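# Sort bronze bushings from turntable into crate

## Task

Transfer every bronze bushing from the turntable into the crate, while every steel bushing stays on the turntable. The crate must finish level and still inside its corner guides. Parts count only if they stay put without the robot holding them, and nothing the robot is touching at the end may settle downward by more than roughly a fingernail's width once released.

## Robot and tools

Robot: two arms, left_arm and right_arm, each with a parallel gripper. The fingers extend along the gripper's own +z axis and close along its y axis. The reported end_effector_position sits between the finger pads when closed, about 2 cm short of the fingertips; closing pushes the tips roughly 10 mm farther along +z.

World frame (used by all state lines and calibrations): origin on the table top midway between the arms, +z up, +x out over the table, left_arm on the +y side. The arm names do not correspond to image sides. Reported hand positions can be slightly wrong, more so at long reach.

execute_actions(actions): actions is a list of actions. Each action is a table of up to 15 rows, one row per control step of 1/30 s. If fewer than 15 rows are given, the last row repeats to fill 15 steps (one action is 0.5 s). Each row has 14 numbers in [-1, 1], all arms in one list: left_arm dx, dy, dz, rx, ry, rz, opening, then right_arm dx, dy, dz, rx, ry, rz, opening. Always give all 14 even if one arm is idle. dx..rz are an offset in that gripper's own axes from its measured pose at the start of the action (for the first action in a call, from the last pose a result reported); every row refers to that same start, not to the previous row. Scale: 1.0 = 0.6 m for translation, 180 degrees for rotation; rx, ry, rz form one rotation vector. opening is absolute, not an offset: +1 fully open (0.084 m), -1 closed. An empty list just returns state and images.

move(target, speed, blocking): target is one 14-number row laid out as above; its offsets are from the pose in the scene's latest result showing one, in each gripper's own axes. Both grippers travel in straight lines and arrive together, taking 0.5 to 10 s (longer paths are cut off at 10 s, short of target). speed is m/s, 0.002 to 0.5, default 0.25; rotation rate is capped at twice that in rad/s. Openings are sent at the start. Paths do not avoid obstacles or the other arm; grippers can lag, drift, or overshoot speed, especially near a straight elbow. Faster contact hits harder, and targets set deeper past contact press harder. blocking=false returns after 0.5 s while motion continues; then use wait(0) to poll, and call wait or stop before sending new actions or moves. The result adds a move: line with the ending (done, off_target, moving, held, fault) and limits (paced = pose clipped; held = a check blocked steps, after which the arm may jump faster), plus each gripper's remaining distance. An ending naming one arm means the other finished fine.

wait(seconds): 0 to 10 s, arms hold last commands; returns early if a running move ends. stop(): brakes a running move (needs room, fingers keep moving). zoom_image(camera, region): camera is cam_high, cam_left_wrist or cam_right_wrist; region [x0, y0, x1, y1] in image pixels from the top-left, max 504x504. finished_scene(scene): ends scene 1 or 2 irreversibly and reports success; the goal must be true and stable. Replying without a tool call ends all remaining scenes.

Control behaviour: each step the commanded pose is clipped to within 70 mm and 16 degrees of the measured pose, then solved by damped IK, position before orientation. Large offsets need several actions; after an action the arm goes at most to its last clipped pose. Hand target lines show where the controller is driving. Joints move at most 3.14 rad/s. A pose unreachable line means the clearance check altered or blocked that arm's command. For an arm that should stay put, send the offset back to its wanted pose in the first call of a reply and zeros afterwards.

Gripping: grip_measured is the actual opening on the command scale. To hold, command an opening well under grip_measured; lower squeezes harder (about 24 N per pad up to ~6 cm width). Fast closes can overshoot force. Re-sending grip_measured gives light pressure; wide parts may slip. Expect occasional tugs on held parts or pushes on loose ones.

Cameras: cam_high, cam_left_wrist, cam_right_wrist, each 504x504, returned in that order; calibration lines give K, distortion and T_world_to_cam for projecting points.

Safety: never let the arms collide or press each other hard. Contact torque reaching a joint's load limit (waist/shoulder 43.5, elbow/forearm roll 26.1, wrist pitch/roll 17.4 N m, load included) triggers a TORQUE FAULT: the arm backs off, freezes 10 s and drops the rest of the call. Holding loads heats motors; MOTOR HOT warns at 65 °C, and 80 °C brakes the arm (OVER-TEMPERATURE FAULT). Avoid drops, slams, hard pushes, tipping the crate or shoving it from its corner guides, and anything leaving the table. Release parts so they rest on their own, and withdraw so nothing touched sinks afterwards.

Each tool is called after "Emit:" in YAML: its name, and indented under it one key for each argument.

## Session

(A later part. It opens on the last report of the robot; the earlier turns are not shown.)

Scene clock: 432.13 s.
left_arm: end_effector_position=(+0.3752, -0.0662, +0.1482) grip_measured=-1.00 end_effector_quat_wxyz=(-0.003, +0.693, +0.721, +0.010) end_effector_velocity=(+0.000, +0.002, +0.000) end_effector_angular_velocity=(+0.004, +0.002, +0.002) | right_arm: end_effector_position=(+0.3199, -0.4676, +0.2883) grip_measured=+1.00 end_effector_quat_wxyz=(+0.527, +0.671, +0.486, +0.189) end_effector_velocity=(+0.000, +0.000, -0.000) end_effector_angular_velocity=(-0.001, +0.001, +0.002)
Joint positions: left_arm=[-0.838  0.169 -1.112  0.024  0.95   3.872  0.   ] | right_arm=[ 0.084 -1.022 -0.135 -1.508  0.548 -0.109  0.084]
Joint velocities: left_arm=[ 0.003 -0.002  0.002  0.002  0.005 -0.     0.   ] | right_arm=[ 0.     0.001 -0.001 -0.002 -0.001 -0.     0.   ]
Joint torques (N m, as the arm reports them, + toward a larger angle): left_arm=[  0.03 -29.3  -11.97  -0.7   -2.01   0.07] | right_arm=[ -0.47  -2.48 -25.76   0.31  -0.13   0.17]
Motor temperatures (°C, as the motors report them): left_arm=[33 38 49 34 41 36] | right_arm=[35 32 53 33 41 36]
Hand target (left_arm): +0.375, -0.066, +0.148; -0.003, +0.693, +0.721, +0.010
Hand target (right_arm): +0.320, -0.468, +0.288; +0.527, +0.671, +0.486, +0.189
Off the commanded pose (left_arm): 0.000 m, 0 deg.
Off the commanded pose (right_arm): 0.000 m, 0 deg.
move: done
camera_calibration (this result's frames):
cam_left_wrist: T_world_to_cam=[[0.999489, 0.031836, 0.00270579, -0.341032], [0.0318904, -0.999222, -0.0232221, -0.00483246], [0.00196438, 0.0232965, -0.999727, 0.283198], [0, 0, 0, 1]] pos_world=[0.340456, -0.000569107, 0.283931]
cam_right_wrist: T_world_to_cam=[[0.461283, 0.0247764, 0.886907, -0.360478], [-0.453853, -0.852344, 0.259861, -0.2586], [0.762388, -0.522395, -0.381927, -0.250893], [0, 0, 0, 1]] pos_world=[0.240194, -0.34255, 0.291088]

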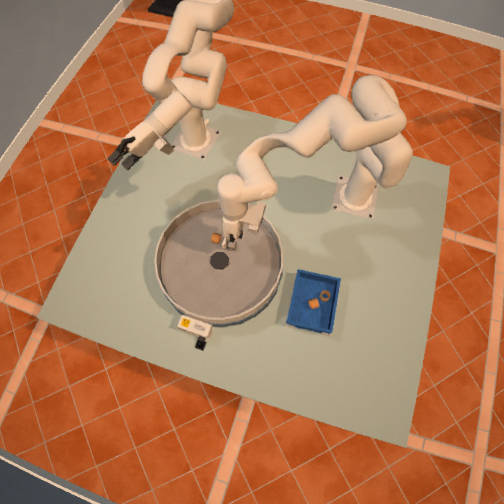

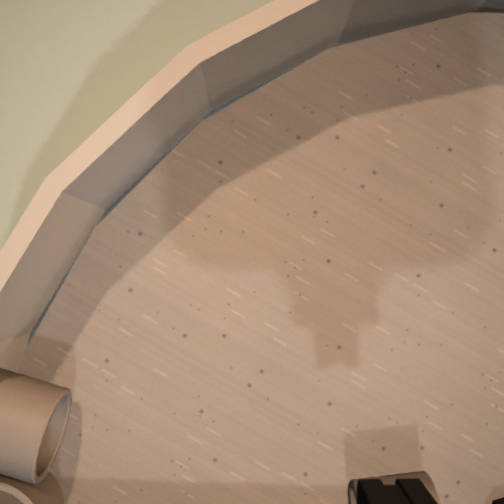

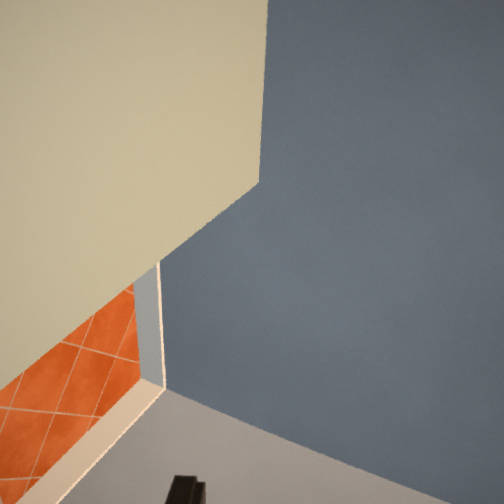

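Emit:
move:
  target: [-0.03,0,-0.1,0,0,0,0.6,0,0,0,0,0,0,1]
  speed: 0.1

Emit:
wait:
  seconds: 10

Emit:
wait:
  seconds: 8

Scene clock: 437.30 s.
left_arm: end_effector_position=(+0.3752, -0.0848, +0.2073) grip_measured=+0.59 end_effector_quat_wxyz=(-0.004, +0.693, +0.721, +0.010) end_effector_velocity=(+0.000, -0.000, +0.002) end_effector_angular_velocity=(+0.001, +0.001, +0.002) | right_arm: end_effector_position=(+0.3199, -0.4676, +0.2883) grip_measured=+1.00 end_effector_quat_wxyz=(+0.527, +0.671, +0.486, +0.189) end_effector_velocity=(+0.000, +0.000, +0.000) end_effector_angular_velocity=(-0.000, +0.001, +0.000)
Joint positions: left_arm=[-0.864  0.149 -1.265  0.022  1.124  3.85   0.069] | right_arm=[ 0.084 -1.022 -0.135 -1.508  0.548 -0.109  0.084]
Joint velocities: left_arm=[-0.     0.001 -0.008 -0.     0.008 -0.002  0.   ] | right_arm=[-0.     0.001 -0.001  0.    -0.    -0.001  0.   ]
Joint torques (N m, as the arm reports them, + toward a larger angle): left_arm=[  0.08 -30.19 -12.22  -0.98  -2.19   0.13] | right_arm=[ -0.48  -2.46 -25.65   0.44   0.08   0.28]
Motor temperatures (°C, as the motors report them): left_arm=[33 38 49 34 41 36] | right_arm=[35 32 53 33 41 36]
Hand target (left_arm): +0.375, -0.085, +0.208; -0.003, +0.693, +0.721, +0.010
Hand target (right_arm): +0.320, -0.468, +0.288; +0.527, +0.671, +0.486, +0.189
Off the commanded pose (left_arm): 0.001 m, 0 deg.
Off the commanded pose (right_arm): 0.000 m, 0 deg.
move: done
camera_calibration (this result's frames):
cam_left_wrist: T_world_to_cam=[[0.999481, 0.0321305, 0.00220347, -0.340474], [0.0321741, -0.999195, -0.0239792, -0.0220471], [0.00143123, 0.0240376, -0.99971, 0.342969], [0, 0, 0, 1]] pos_world=[0.340516, -0.0193339, 0.343091]
cam_right_wrist: T_world_to_cam=[[0.461283, 0.0247765, 0.886907, -0.360478], [-0.453853, -0.852344, 0.259861, -0.2586], [0.762388, -0.522395, -0.381927, -0.250893], [0, 0, 0, 1]] pos_world=[0.240194, -0.34255, 0.291088]

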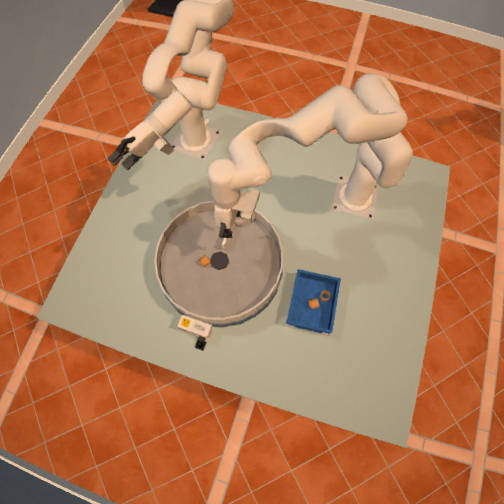

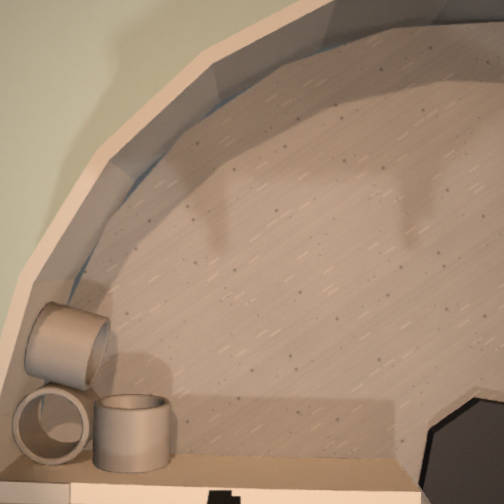

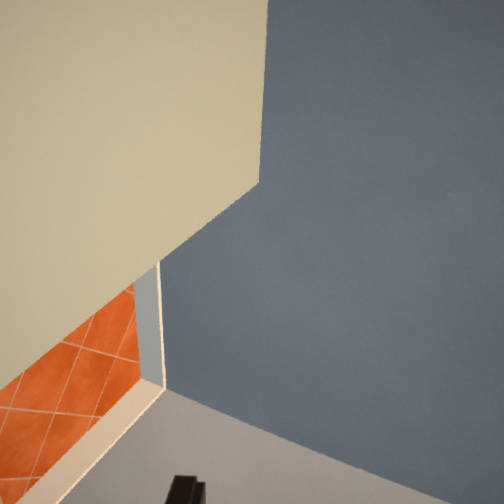

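Scene clock: 447.30 s.
left_arm: end_effector_position=(+0.3754, -0.0851, +0.2079) grip_measured=+0.59 end_effector_quat_wxyz=(-0.003, +0.693, +0.721, +0.010) end_effector_velocity=(-0.000, -0.000, +0.000) end_effector_angular_velocity=(+0.000, -0.001, -0.001) | right_arm: end_effector_position=(+0.3199, -0.4676, +0.2883) grip_measured=+1.00 end_effector_quat_wxyz=(+0.527, +0.671, +0.486, +0.189) end_effector_velocity=(+0.000, +0.001, -0.001) end_effector_angular_velocity=(+0.002, +0.002, +0.002)
Joint positions: left_arm=[-0.864  0.149 -1.266  0.022  1.124  3.849  0.069] | right_arm=[ 0.084 -1.022 -0.135 -1.508  0.548 -0.109  0.084]
Joint velocities: left_arm=[-0.001  0.    -0.001  0.001  0.001 -0.001  0.   ] | right_arm=[-0.     0.001  0.001  0.001 -0.002  0.     0.   ]
Joint torques (N m, as the arm reports them, + toward a larger angle): left_arm=[  0.45 -30.39 -12.2   -1.38  -1.86   0.37] | right_arm=[ -0.75  -2.52 -25.67   0.38   0.     0.2 ]
Motor temperatures (°C, as the motors report them): left_arm=[33 39 50 34 41 36] | right_arm=[35 32 53 33 41 36]
Hand target (left_arm): +0.375, -0.085, +0.208; -0.003, +0.693, +0.721, +0.010
Hand target (right_arm): +0.320, -0.468, +0.288; +0.527, +0.671, +0.486, +0.189
Off the commanded pose (left_arm): 0.000 m, 0 deg.
Off the commanded pose (right_arm): 0.000 m, 0 deg.
wait: 10.00 s; at rest by 0.17 s
camera_calibration (this result's frames):
cam_left_wrist: T_world_to_cam=[[0.999481, 0.0320799, 0.00282655, -0.340748], [0.0321371, -0.999213, -0.0232689, -0.0224326], [0.00207786, 0.0233477, -0.999725, 0.343285], [0, 0, 0, 1]] pos_world=[0.340579, -0.0194986, 0.343632]
cam_right_wrist: T_world_to_cam=[[0.461283, 0.0247765, 0.886907, -0.360478], [-0.453853, -0.852344, 0.259861, -0.2586], [0.762388, -0.522395, -0.381927, -0.250893], [0, 0, 0, 1]] pos_world=[0.240194, -0.34255, 0.291088]

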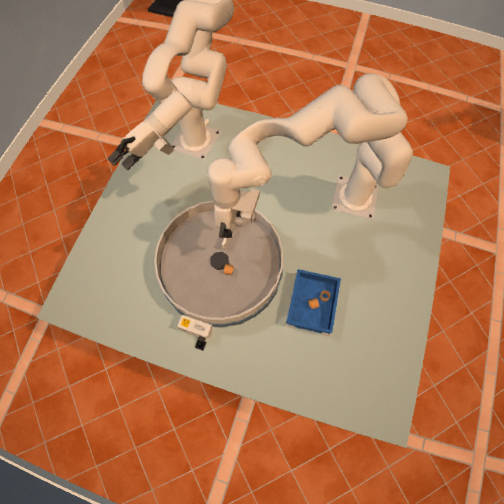

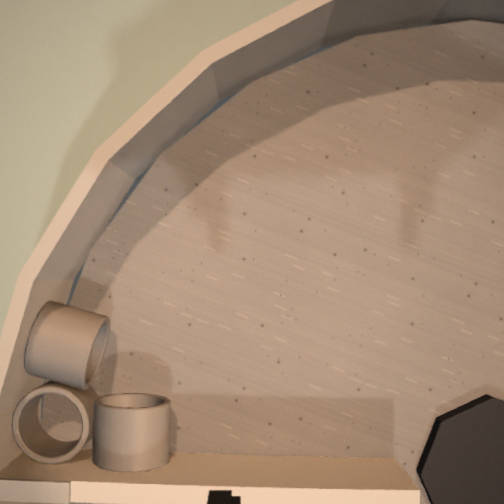

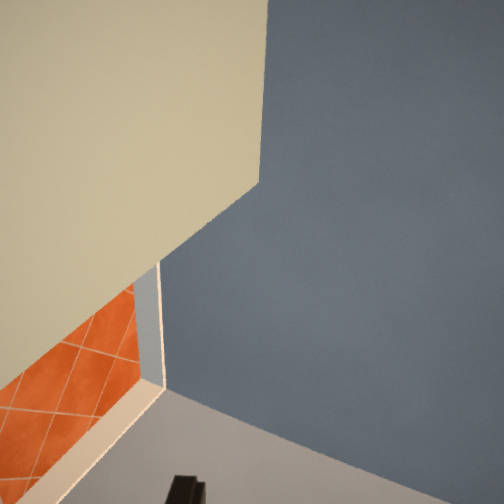

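Scene clock: 455.30 s.
left_arm: end_effector_position=(+0.3754, -0.0851, +0.2079) grip_measured=+0.59 end_effector_quat_wxyz=(-0.003, +0.693, +0.721, +0.010) end_effector_velocity=(+0.000, +0.000, -0.000) end_effector_angular_velocity=(-0.000, +0.000, +0.001) | right_arm: end_effector_position=(+0.3199, -0.4676, +0.2883) grip_measured=+1.00 end_effector_quat_wxyz=(+0.527, +0.671, +0.486, +0.189) end_effector_velocity=(+0.000, +0.000, +0.000) end_effector_angular_velocity=(-0.000, -0.000, +0.001)
Joint positions: left_arm=[-0.864  0.149 -1.266  0.022  1.124  3.849  0.069] | right_arm=[ 0.084 -1.022 -0.135 -1.508  0.548 -0.109  0.084]
Joint velocities: left_arm=[ 0. -0.  0. -0. -0. -0.  0.] | right_arm=[ 0.     0.    -0.001  0.    -0.001 -0.001  0.   ]
Joint torques (N m, as the arm reports them, + toward a larger angle): left_arm=[ -0.08 -30.17 -12.55  -1.22  -2.15  -0.04] | right_arm=[ -0.53  -2.28 -25.67   0.25  -0.06   0.34]
Motor temperatures (°C, as the motors report them): left_arm=[33 39 50 34 40 36] | right_arm=[35 32 53 33 41 36]
Hand target (left_arm): +0.375, -0.085, +0.208; -0.003, +0.693, +0.721, +0.010
Hand target (right_arm): +0.320, -0.468, +0.288; +0.527, +0.671, +0.486, +0.189
Off the commanded pose (left_arm): 0.000 m, 0 deg.
Off the commanded pose (right_arm): 0.000 m, 0 deg.
wait: 8.00 s; at rest by 0.17 s
camera_calibration (this result's frames):
cam_left_wrist: T_world_to_cam=[[0.999481, 0.0320803, 0.00282642, -0.340748], [0.0321374, -0.999213, -0.0232687, -0.0224328], [0.00207773, 0.0233474, -0.999725, 0.343285], [0, 0, 0, 1]] pos_world=[0.340579, -0.0194987, 0.343632]
cam_right_wrist: T_world_to_cam=[[0.461283, 0.0247764, 0.886907, -0.360478], [-0.453852, -0.852344, 0.259861, -0.2586], [0.762388, -0.522394, -0.381927, -0.250893], [0, 0, 0, 1]] pos_world=[0.240194, -0.34255, 0.291088]

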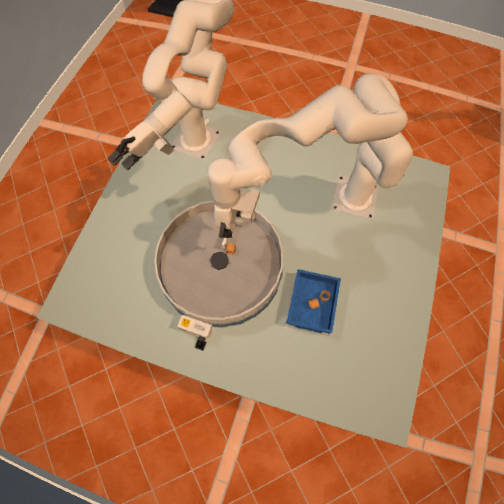

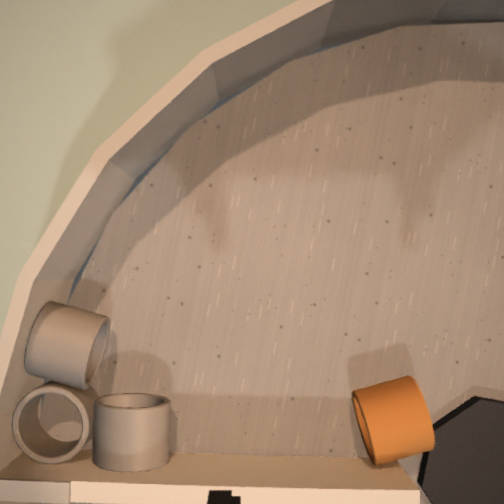

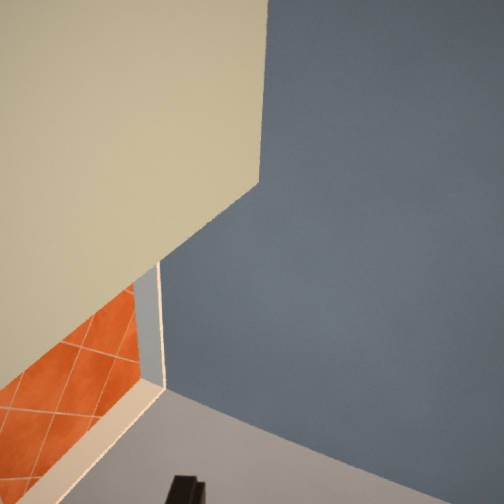

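It will slide left under the gripper; go down now.

Emit:
move:
  target: [0.005,0.01,0.215,0,0,0,0.8,0,0,0,0,0,0,1]
  speed: 0.12

Emit:
move:
  target: [0,0,-0.003,0,0,0,-1,0,0,0,0,0,0,1]

Emit:
move:
  target: [0,0,-0.2,0,0,0,-1,0,0,0,0,0,0,1]
  speed: 0.15

Scene clock: 467.23 s.
left_arm: end_effector_position=(+0.3872, -0.0820, +0.0839) grip_measured=+0.79 end_effector_quat_wxyz=(+0.004, +0.692, +0.721, +0.010) end_effector_velocity=(+0.000, -0.002, -0.003) end_effector_angular_velocity=(+0.006, +0.005, -0.004) | right_arm: end_effector_position=(+0.3199, -0.4676, +0.2883) grip_measured=+1.00 end_effector_quat_wxyz=(+0.527, +0.671, +0.486, +0.189) end_effector_velocity=(+0.000, +0.000, +0.001) end_effector_angular_velocity=(-0.002, -0.001, +0.001)
Joint positions: left_arm=[-0.842  0.323 -1.117  0.029  0.787  3.859  0.076] | right_arm=[ 0.084 -1.022 -0.135 -1.508  0.548 -0.109  0.084]
Joint velocities: left_arm=[-0.003  0.015 -0.013  0.001  0.005  0.001 -0.001] | right_arm=[-0.    -0.001 -0.001 -0.001 -0.001 -0.002  0.   ]
Joint torques (N m, as the arm reports them, + toward a larger angle): left_arm=[-11.95 -14.17   0.33  -4.06   3.75  -0.33] | right_arm=[ -0.65  -2.24 -25.47   0.3   -0.04   0.32]
Motor temperatures (°C, as the motors report them): left_arm=[33 39 50 34 40 36] | right_arm=[35 32 53 33 41 36]
Hand target (left_arm): +0.382, -0.080, +0.079; -0.003, +0.693, +0.721, +0.010
Hand target (right_arm): +0.320, -0.468, +0.288; +0.527, +0.671, +0.486, +0.189
Off the commanded pose (left_arm): 0.007 m, 1 deg.
Off the commanded pose (right_arm): 0.000 m, 0 deg.
move: off_target (left_arm)
camera_calibration (this result's frames):
cam_left_wrist: T_world_to_cam=[[0.999353, 0.0336879, 0.0126067, -0.352973], [0.0338617, -0.999331, -0.0138351, -0.0240742], [0.0121322, 0.014253, -0.999825, 0.214548], [0, 0, 0, 1]] pos_world=[0.350957, -0.0152251, 0.218627]
cam_right_wrist: T_world_to_cam=[[0.461284, 0.0247764, 0.886907, -0.360478], [-0.453852, -0.852344, 0.259861, -0.2586], [0.762388, -0.522394, -0.381927, -0.250893], [0, 0, 0, 1]] pos_world=[0.240194, -0.34255, 0.291088]

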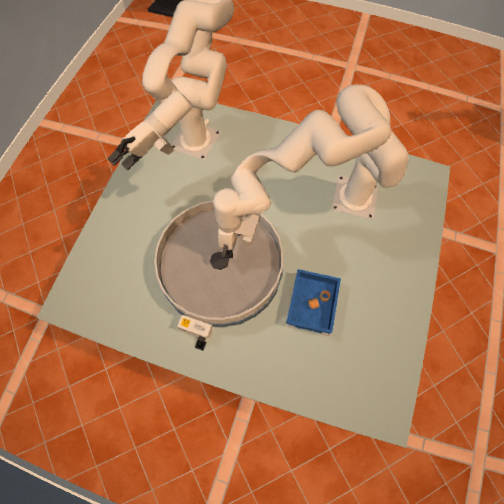

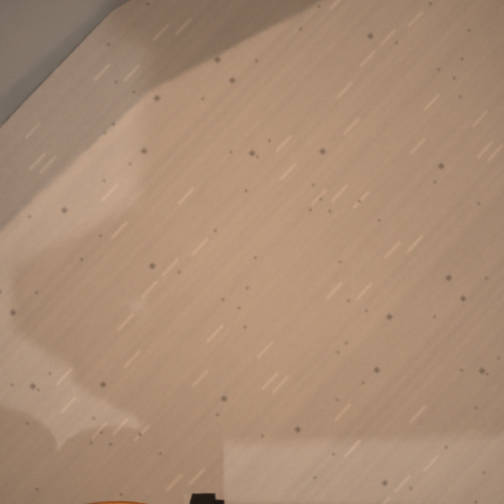

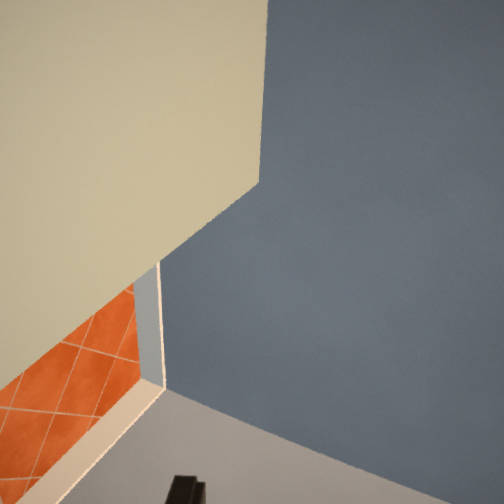

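Scene clock: 467.93 s.
left_arm: end_effector_position=(+0.3869, -0.0819, +0.0853) grip_measured=-1.00 end_effector_quat_wxyz=(+0.003, +0.693, +0.721, +0.010) end_effector_velocity=(+0.002, -0.001, +0.003) end_effector_angular_velocity=(-0.004, -0.004, +0.001) | right_arm: end_effector_position=(+0.3199, -0.4676, +0.2883) grip_measured=+1.00 end_effector_quat_wxyz=(+0.527, +0.671, +0.486, +0.189) end_effector_velocity=(+0.000, +0.000, +0.001) end_effector_angular_velocity=(+0.000, -0.001, +0.000)
Joint positions: left_arm=[-0.843  0.32  -1.117  0.029  0.791  3.859  0.   ] | right_arm=[ 0.084 -1.022 -0.135 -1.508  0.548 -0.109  0.084]
Joint velocities: left_arm=[ 0.001 -0.002 -0.004  0.     0.     0.     0.   ] | right_arm=[ 0.    -0.    -0.001  0.    -0.    -0.     0.   ]
Joint torques (N m, as the arm reports them, + toward a larger angle): left_arm=[  0.02 -32.29 -10.93  -1.3   -2.06   0.23] | right_arm=[ -0.51  -2.38 -25.7    0.23   0.05   0.18]
Motor temperatures (°C, as the motors report them): left_arm=[33 39 49 34 40 36] | right_arm=[35 32 53 33 41 36]
Hand target (left_arm): +0.387, -0.082, +0.086; +0.004, +0.692, +0.721, +0.010
Hand target (right_arm): +0.320, -0.468, +0.288; +0.527, +0.671, +0.486, +0.189
Off the commanded pose (left_arm): 0.000 m, 0 deg.
Off the commanded pose (right_arm): 0.000 m, 0 deg.
move: done
camera_calibration (this result's frames):
cam_left_wrist: T_world_to_cam=[[0.999367, 0.0334814, 0.0120133, -0.352656], [0.0336535, -0.999329, -0.0144234, -0.0238487], [0.0115223, 0.0148186, -0.999824, 0.216288], [0, 0, 0, 1]] pos_world=[0.350743, -0.0152304, 0.220142]
cam_right_wrist: T_world_to_cam=[[0.461284, 0.0247763, 0.886907, -0.360478], [-0.453852, -0.852344, 0.259861, -0.2586], [0.762388, -0.522394, -0.381927, -0.250893], [0, 0, 0, 1]] pos_world=[0.240194, -0.34255, 0.291088]

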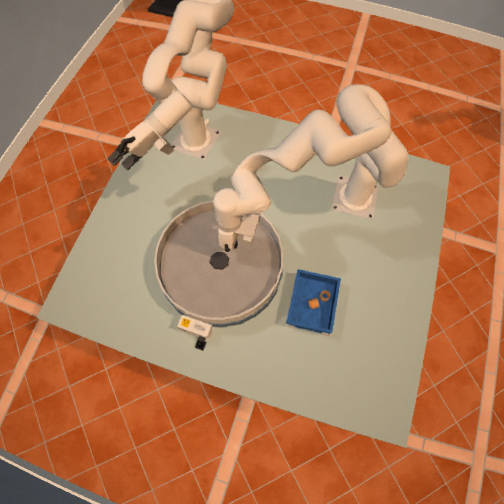

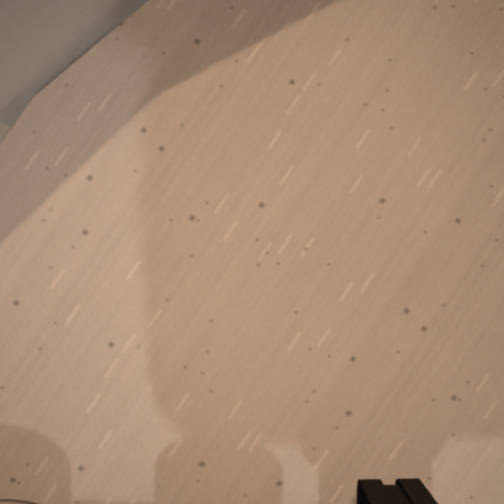

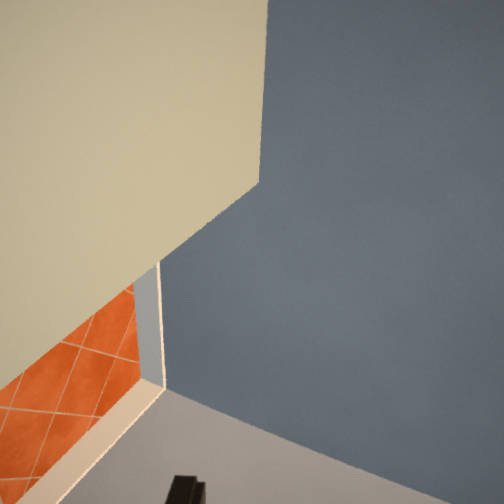

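Scene clock: 469.17 s.
left_arm: end_effector_position=(+0.3844, -0.0825, +0.2044) grip_measured=-1.00 end_effector_quat_wxyz=(+0.003, +0.692, +0.721, +0.010) end_effector_velocity=(+0.001, -0.001, +0.005) end_effector_angular_velocity=(-0.004, -0.005, -0.002) | right_arm: end_effector_position=(+0.3199, -0.4676, +0.2883) grip_measured=+1.00 end_effector_quat_wxyz=(+0.527, +0.671, +0.486, +0.189) end_effector_velocity=(+0.000, +0.000, +0.000) end_effector_angular_velocity=(-0.001, +0.001, +0.001)
Joint positions: left_arm=[-0.849  0.158 -1.265  0.023  1.102  3.862  0.   ] | right_arm=[ 0.084 -1.022 -0.135 -1.508  0.548 -0.109  0.084]
Joint velocities: left_arm=[-0.    -0.003 -0.01   0.001  0.008  0.001  0.   ] | right_arm=[ 0.    -0.    -0.     0.    -0.001 -0.002  0.   ]
Joint torques (N m, as the arm reports them, + toward a larger angle): left_arm=[  0.46 -30.21 -12.09  -1.25  -2.29   0.09] | right_arm=[ -0.85  -2.37 -25.49   0.49  -0.11   0.33]
Motor temperatures (°C, as the motors report them): left_arm=[33 39 49 34 40 36] | right_arm=[35 32 53 33 41 36]
Hand target (left_arm): +0.385, -0.083, +0.205; +0.003, +0.692, +0.721, +0.010
Hand target (right_arm): +0.320, -0.468, +0.288; +0.527, +0.671, +0.486, +0.189
Off the commanded pose (left_arm): 0.001 m, 0 deg.
Off the commanded pose (right_arm): 0.000 m, 0 deg.
move: done
camera_calibration (this result's frames):
cam_left_wrist: T_world_to_cam=[[0.999363, 0.0338847, 0.0111958, -0.351367], [0.0340587, -0.999296, -0.0157374, -0.0225423], [0.0106547, 0.0161086, -0.999813, 0.335798], [0, 0, 0, 1]] pos_world=[0.348333, -0.0160297, 0.339314]
cam_right_wrist: T_world_to_cam=[[0.461283, 0.0247764, 0.886907, -0.360478], [-0.453852, -0.852344, 0.259861, -0.2586], [0.762388, -0.522394, -0.381927, -0.250893], [0, 0, 0, 1]] pos_world=[0.240194, -0.34255, 0.291088]

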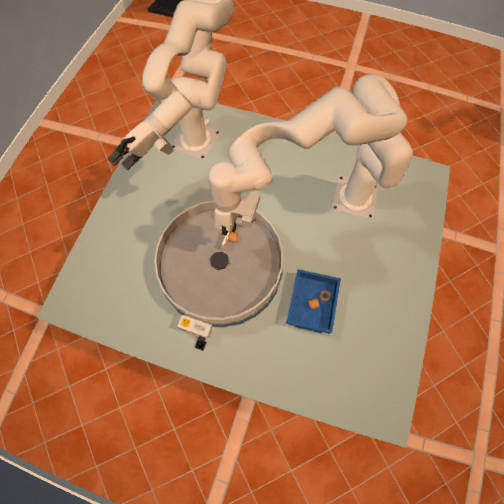

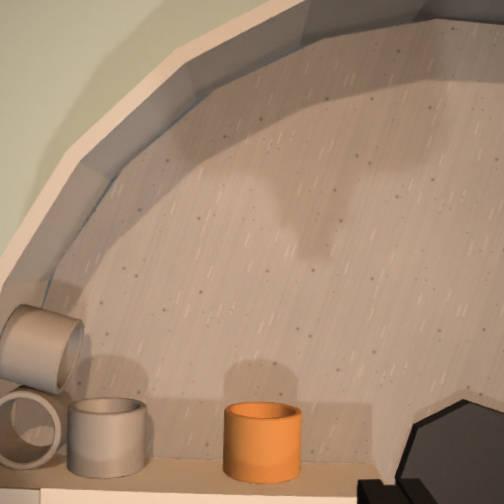

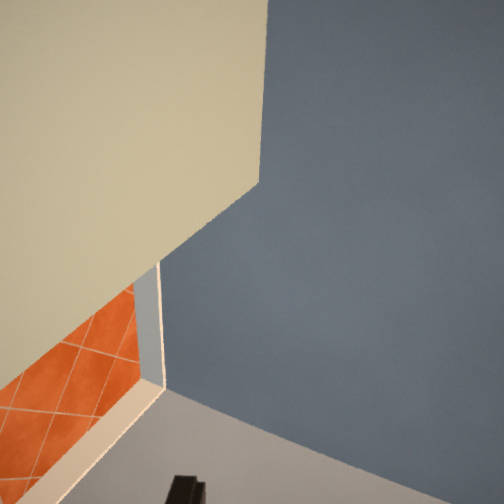

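Emit:
move:
  target: [0,-0.07,0.2,0,0,0,0.7,0,0,0,0,0,0,1]
  speed: 0.2

Emit:
move:
  target: [0,0,-0.003,0,0,0,-1,0,0,0,0,0,0,1]

Emit:
move:
  target: [0,0,-0.2,0,0,0,-1,0,0,0,0,0,0,1]
  speed: 0.15

Scene clock: 477.27 s.
left_arm: end_effector_position=(+0.3504, -0.0851, +0.0904) grip_measured=+0.69 end_effector_quat_wxyz=(+0.011, +0.691, +0.722, +0.010) end_effector_velocity=(-0.001, -0.001, +0.000) end_effector_angular_velocity=(-0.001, +0.005, +0.006) | right_arm: end_effector_position=(+0.3199, -0.4676, +0.2883) grip_measured=+1.00 end_effector_quat_wxyz=(+0.527, +0.671, +0.486, +0.189) end_effector_velocity=(-0.000, +0.000, -0.000) end_effector_angular_velocity=(+0.002, -0.000, -0.000)
Joint positions: left_arm=[-0.9    0.236 -1.01   0.033  0.755  3.795  0.073] | right_arm=[ 0.084 -1.022 -0.135 -1.508  0.548 -0.109  0.084]
Joint velocities: left_arm=[-0.001  0.002 -0.003 -0.006  0.005 -0.002 -0.   ] | right_arm=[ 0.    -0.     0.     0.002 -0.    -0.     0.   ]
Joint torques (N m, as the arm reports them, + toward a larger angle): left_arm=[-14.65  -4.08   0.39  -5.2   -0.04  -0.62] | right_arm=[ -0.75  -2.41 -25.61   0.44   0.     0.37]
Motor temperatures (°C, as the motors report them): left_arm=[33 39 49 34 40 36] | right_arm=[35 32 53 33 41 36]
Hand target (left_arm): +0.345, -0.083, +0.084; +0.003, +0.693, +0.721, +0.010
Hand target (right_arm): +0.320, -0.468, +0.288; +0.527, +0.671, +0.486, +0.189
Off the commanded pose (left_arm): 0.009 m, 1 deg.
Off the commanded pose (right_arm): 0.000 m, 0 deg.
move: off_target (left_arm)
camera_calibration (this result's frames):
cam_left_wrist: T_world_to_cam=[[0.999077, 0.0366019, 0.0224967, -0.31674], [0.0367037, -0.999318, -0.00413148, -0.027761], [0.0223301, 0.00495337, -0.999738, 0.217224], [0, 0, 0, 1]] pos_world=[0.312616, -0.0172248, 0.224178]
cam_right_wrist: T_world_to_cam=[[0.461283, 0.0247763, 0.886907, -0.360478], [-0.453852, -0.852344, 0.259861, -0.2586], [0.762388, -0.522394, -0.381927, -0.250893], [0, 0, 0, 1]] pos_world=[0.240194, -0.34255, 0.291088]

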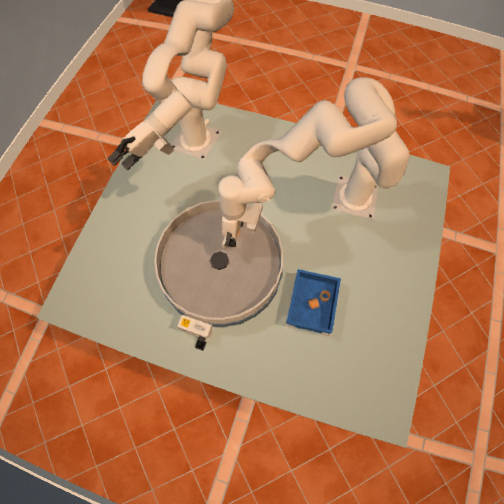

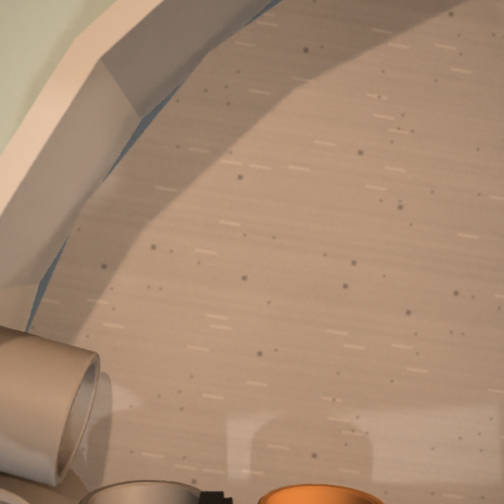

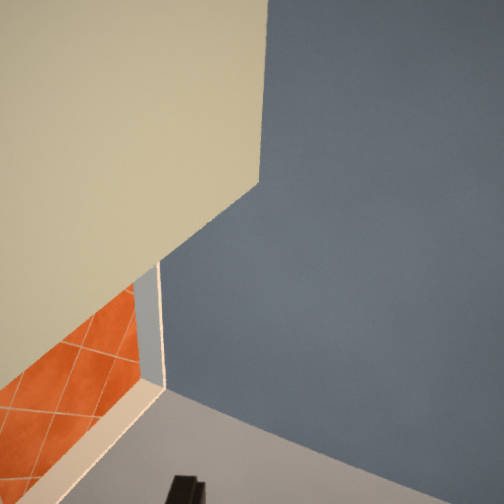

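Scene clock: 478.23 s.
left_arm: end_effector_position=(+0.3503, -0.0851, +0.0921) grip_measured=-0.29 end_effector_quat_wxyz=(+0.010, +0.691, +0.722, +0.010) end_effector_velocity=(-0.000, -0.000, +0.000) end_effector_angular_velocity=(-0.001, -0.001, -0.001) | right_arm: end_effector_position=(+0.3199, -0.4676, +0.2883) grip_measured=+1.00 end_effector_quat_wxyz=(+0.527, +0.671, +0.486, +0.189) end_effector_velocity=(-0.000, -0.000, +0.001) end_effector_angular_velocity=(-0.001, -0.001, -0.001)
Joint positions: left_arm=[-0.9    0.233 -1.011  0.033  0.76   3.795  0.031] | right_arm=[ 0.084 -1.022 -0.135 -1.508  0.548 -0.109  0.084]
Joint velocities: left_arm=[-0.001 -0.001  0.001  0.    -0.002  0.    -0.   ] | right_arm=[ 0.    -0.001 -0.001 -0.     0.002 -0.     0.   ]
Joint torques (N m, as the arm reports them, + toward a larger angle): left_arm=[ -2.93 -33.74 -15.1   -2.13  -5.66  -0.05] | right_arm=[ -0.73  -2.44 -25.56   0.43   0.     0.25]
Motor temperatures (°C, as the motors report them): left_arm=[33 39 50 34 40 36] | right_arm=[35 32 53 33 41 36]
Hand target (left_arm): +0.350, -0.085, +0.092; +0.011, +0.691, +0.722, +0.010
Hand target (right_arm): +0.320, -0.468, +0.288; +0.527, +0.671, +0.486, +0.189
Off the commanded pose (left_arm): 0.000 m, 0 deg.
Off the commanded pose (right_arm): 0.000 m, 0 deg.
move: done
camera_calibration (this result's frames):
cam_left_wrist: T_world_to_cam=[[0.999081, 0.0366185, 0.0222776, -0.316645], [0.0367254, -0.999316, -0.00440737, -0.0276445], [0.022101, 0.00522147, -0.999742, 0.219001], [0, 0, 0, 1]] pos_world=[0.312529, -0.017174, 0.225877]
cam_right_wrist: T_world_to_cam=[[0.461283, 0.0247763, 0.886907, -0.360478], [-0.453852, -0.852344, 0.259861, -0.2586], [0.762388, -0.522394, -0.381927, -0.250893], [0, 0, 0, 1]] pos_world=[0.240194, -0.34255, 0.291088]

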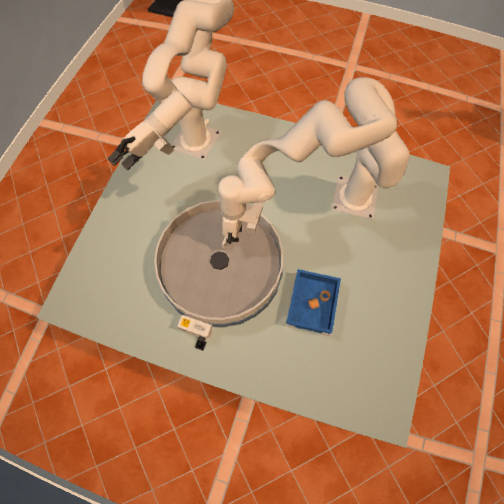

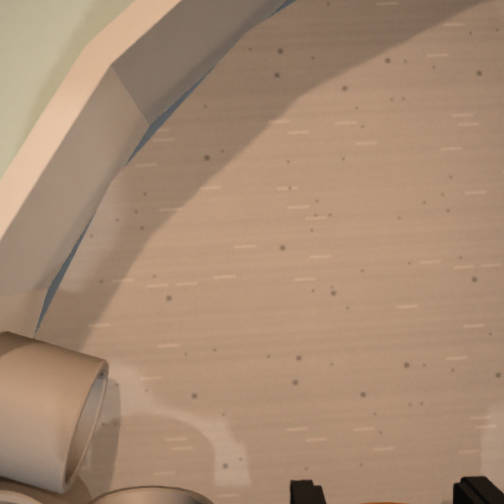

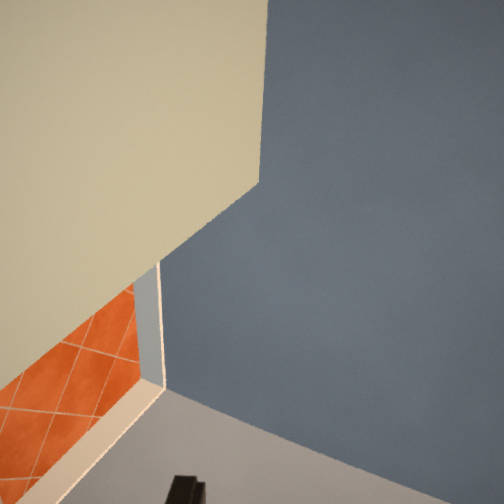

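Scene clock: 479.47 s.
left_arm: end_effector_position=(+0.3466, -0.0845, +0.2112) grip_measured=-0.29 end_effector_quat_wxyz=(+0.010, +0.691, +0.723, +0.011) end_effector_velocity=(+0.001, -0.000, +0.004) end_effector_angular_velocity=(-0.002, -0.002, +0.001) | right_arm: end_effector_position=(+0.3199, -0.4676, +0.2883) grip_measured=+1.00 end_effector_quat_wxyz=(+0.527, +0.671, +0.486, +0.189) end_effector_velocity=(+0.000, -0.000, +0.000) end_effector_angular_velocity=(+0.001, -0.000, -0.001)
Joint positions: left_arm=[-0.907  0.06  -1.16   0.026  1.082  3.799  0.031] | right_arm=[ 0.084 -1.022 -0.135 -1.508  0.548 -0.109  0.084]
Joint velocities: left_arm=[ 0.001 -0.003 -0.007  0.     0.007 -0.     0.   ] | right_arm=[-0.     0.    -0.     0.001  0.    -0.     0.   ]
Joint torques (N m, as the arm reports them, + toward a larger angle): left_arm=[  0.11 -28.77 -12.38  -0.97  -2.17  -0.2 ] | right_arm=[ -0.55  -2.98 -25.55   0.39   0.08   0.22]
Motor temperatures (°C, as the motors report them): left_arm=[33 39 50 34 40 36] | right_arm=[35 32 53 33 41 36]
Hand target (left_arm): +0.347, -0.085, +0.212; +0.010, +0.691, +0.723, +0.011
Hand target (right_arm): +0.320, -0.468, +0.288; +0.527, +0.671, +0.486, +0.189
Off the commanded pose (left_arm): 0.001 m, 0 deg.
Off the commanded pose (right_arm): 0.000 m, 0 deg.
move: done
camera_calibration (this result's frames):
cam_left_wrist: T_world_to_cam=[[0.999082, 0.0370038, 0.021604, -0.315424], [0.037135, -0.999294, -0.00570677, -0.0263237], [0.0213776, 0.00650379, -0.99975, 0.338484], [0, 0, 0, 1]] pos_world=[0.308876, -0.0168347, 0.345064]
cam_right_wrist: T_world_to_cam=[[0.461284, 0.0247763, 0.886907, -0.360478], [-0.453852, -0.852344, 0.259861, -0.2586], [0.762388, -0.522394, -0.381927, -0.250893], [0, 0, 0, 1]] pos_world=[0.240194, -0.34255, 0.291088]

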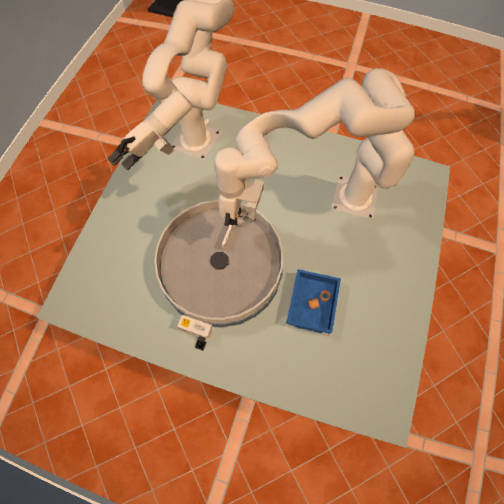

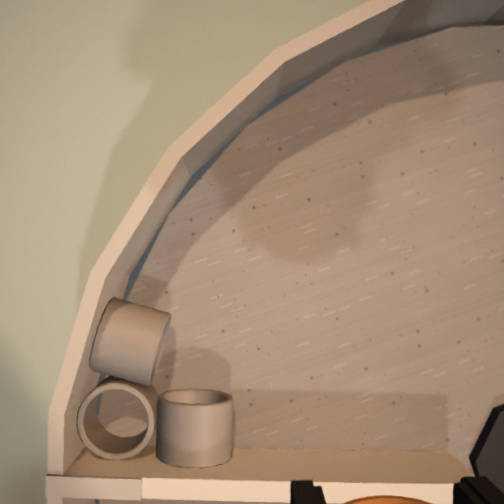

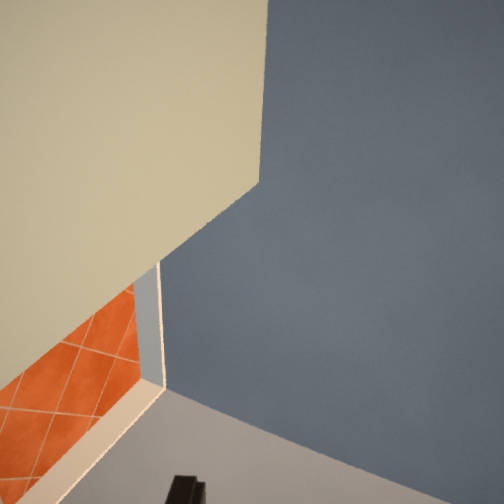

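Emit:
move:
  target: [0.54,0.22,0.1,0,0,0,-1,0,0,0,0,0,0,1]

Scene clock: 496.13 s.
left_arm: end_effector_position=(+0.4657, +0.2442, +0.1548) grip_measured=-0.29 end_effector_quat_wxyz=(+0.009, +0.692, +0.722, +0.011) end_effector_velocity=(+0.001, +0.002, -0.001) end_effector_angular_velocity=(-0.001, +0.001, +0.000) | right_arm: end_effector_position=(+0.3199, -0.4676, +0.2883) grip_measured=+1.00 end_effector_quat_wxyz=(+0.527, +0.671, +0.486, +0.189) end_effector_velocity=(-0.000, -0.000, -0.000) end_effector_angular_velocity=(-0.002, +0.002, -0.000)
Joint positions: left_arm=[-0.141 -0.03  -0.881  0.007  0.883  4.574  0.031] | right_arm=[ 0.084 -1.022 -0.135 -1.508  0.548 -0.109  0.084]
Joint velocities: left_arm=[ 0.004  0.004 -0.002 -0.001 -0.     0.005  0.   ] | right_arm=[-0.     0.001  0.    -0.001  0.001 -0.001  0.   ]
Joint torques (N m, as the arm reports them, + toward a larger angle): left_arm=[  0.36 -24.93 -11.72  -1.13  -2.17  -0.04] | right_arm=[ -1.08  -2.29 -25.69   0.23   0.06   0.17]
Motor temperatures (°C, as the motors report them): left_arm=[33 39 50 34 40 36] | right_arm=[35 32 53 33 41 36]
Hand target (left_arm): +0.466, +0.245, +0.155; +0.009, +0.691, +0.722, +0.011
Hand target (right_arm): +0.320, -0.468, +0.288; +0.527, +0.671, +0.486, +0.189
Off the commanded pose (left_arm): 0.001 m, 0 deg.
Off the commanded pose (right_arm): 0.000 m, 0 deg.
move: done
camera_calibration (this result's frames):
cam_left_wrist: T_world_to_cam=[[0.999124, 0.0361382, 0.0211042, -0.445106], [0.0362831, -0.99932, -0.00652313, 0.297992], [0.0208541, 0.00728313, -0.999756, 0.277531], [0, 0, 0, 1]] pos_world=[0.428116, 0.311854, 0.2888]
cam_right_wrist: T_world_to_cam=[[0.461284, 0.0247764, 0.886907, -0.360478], [-0.453852, -0.852344, 0.259861, -0.2586], [0.762388, -0.522394, -0.381928, -0.250893], [0, 0, 0, 1]] pos_world=[0.240194, -0.34255, 0.291088]

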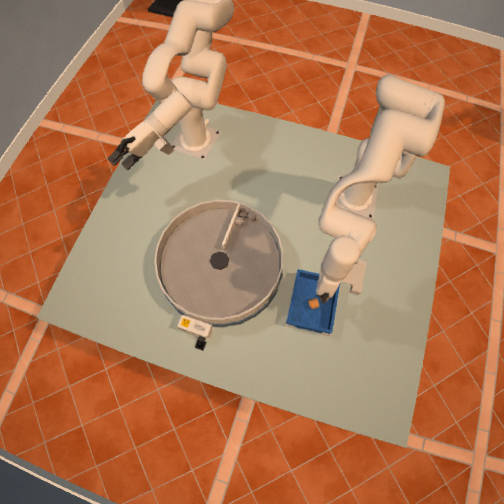

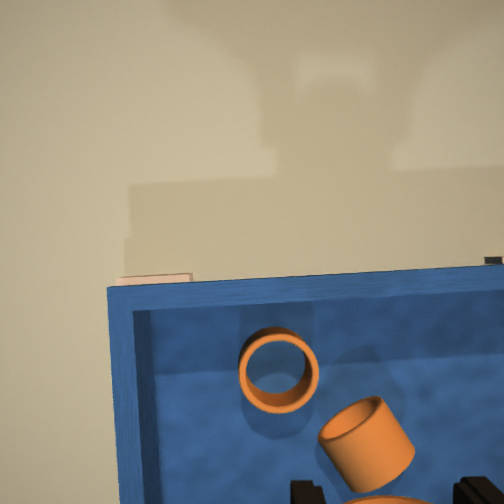

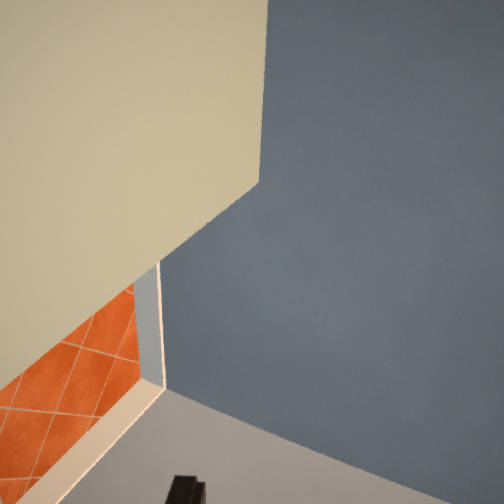

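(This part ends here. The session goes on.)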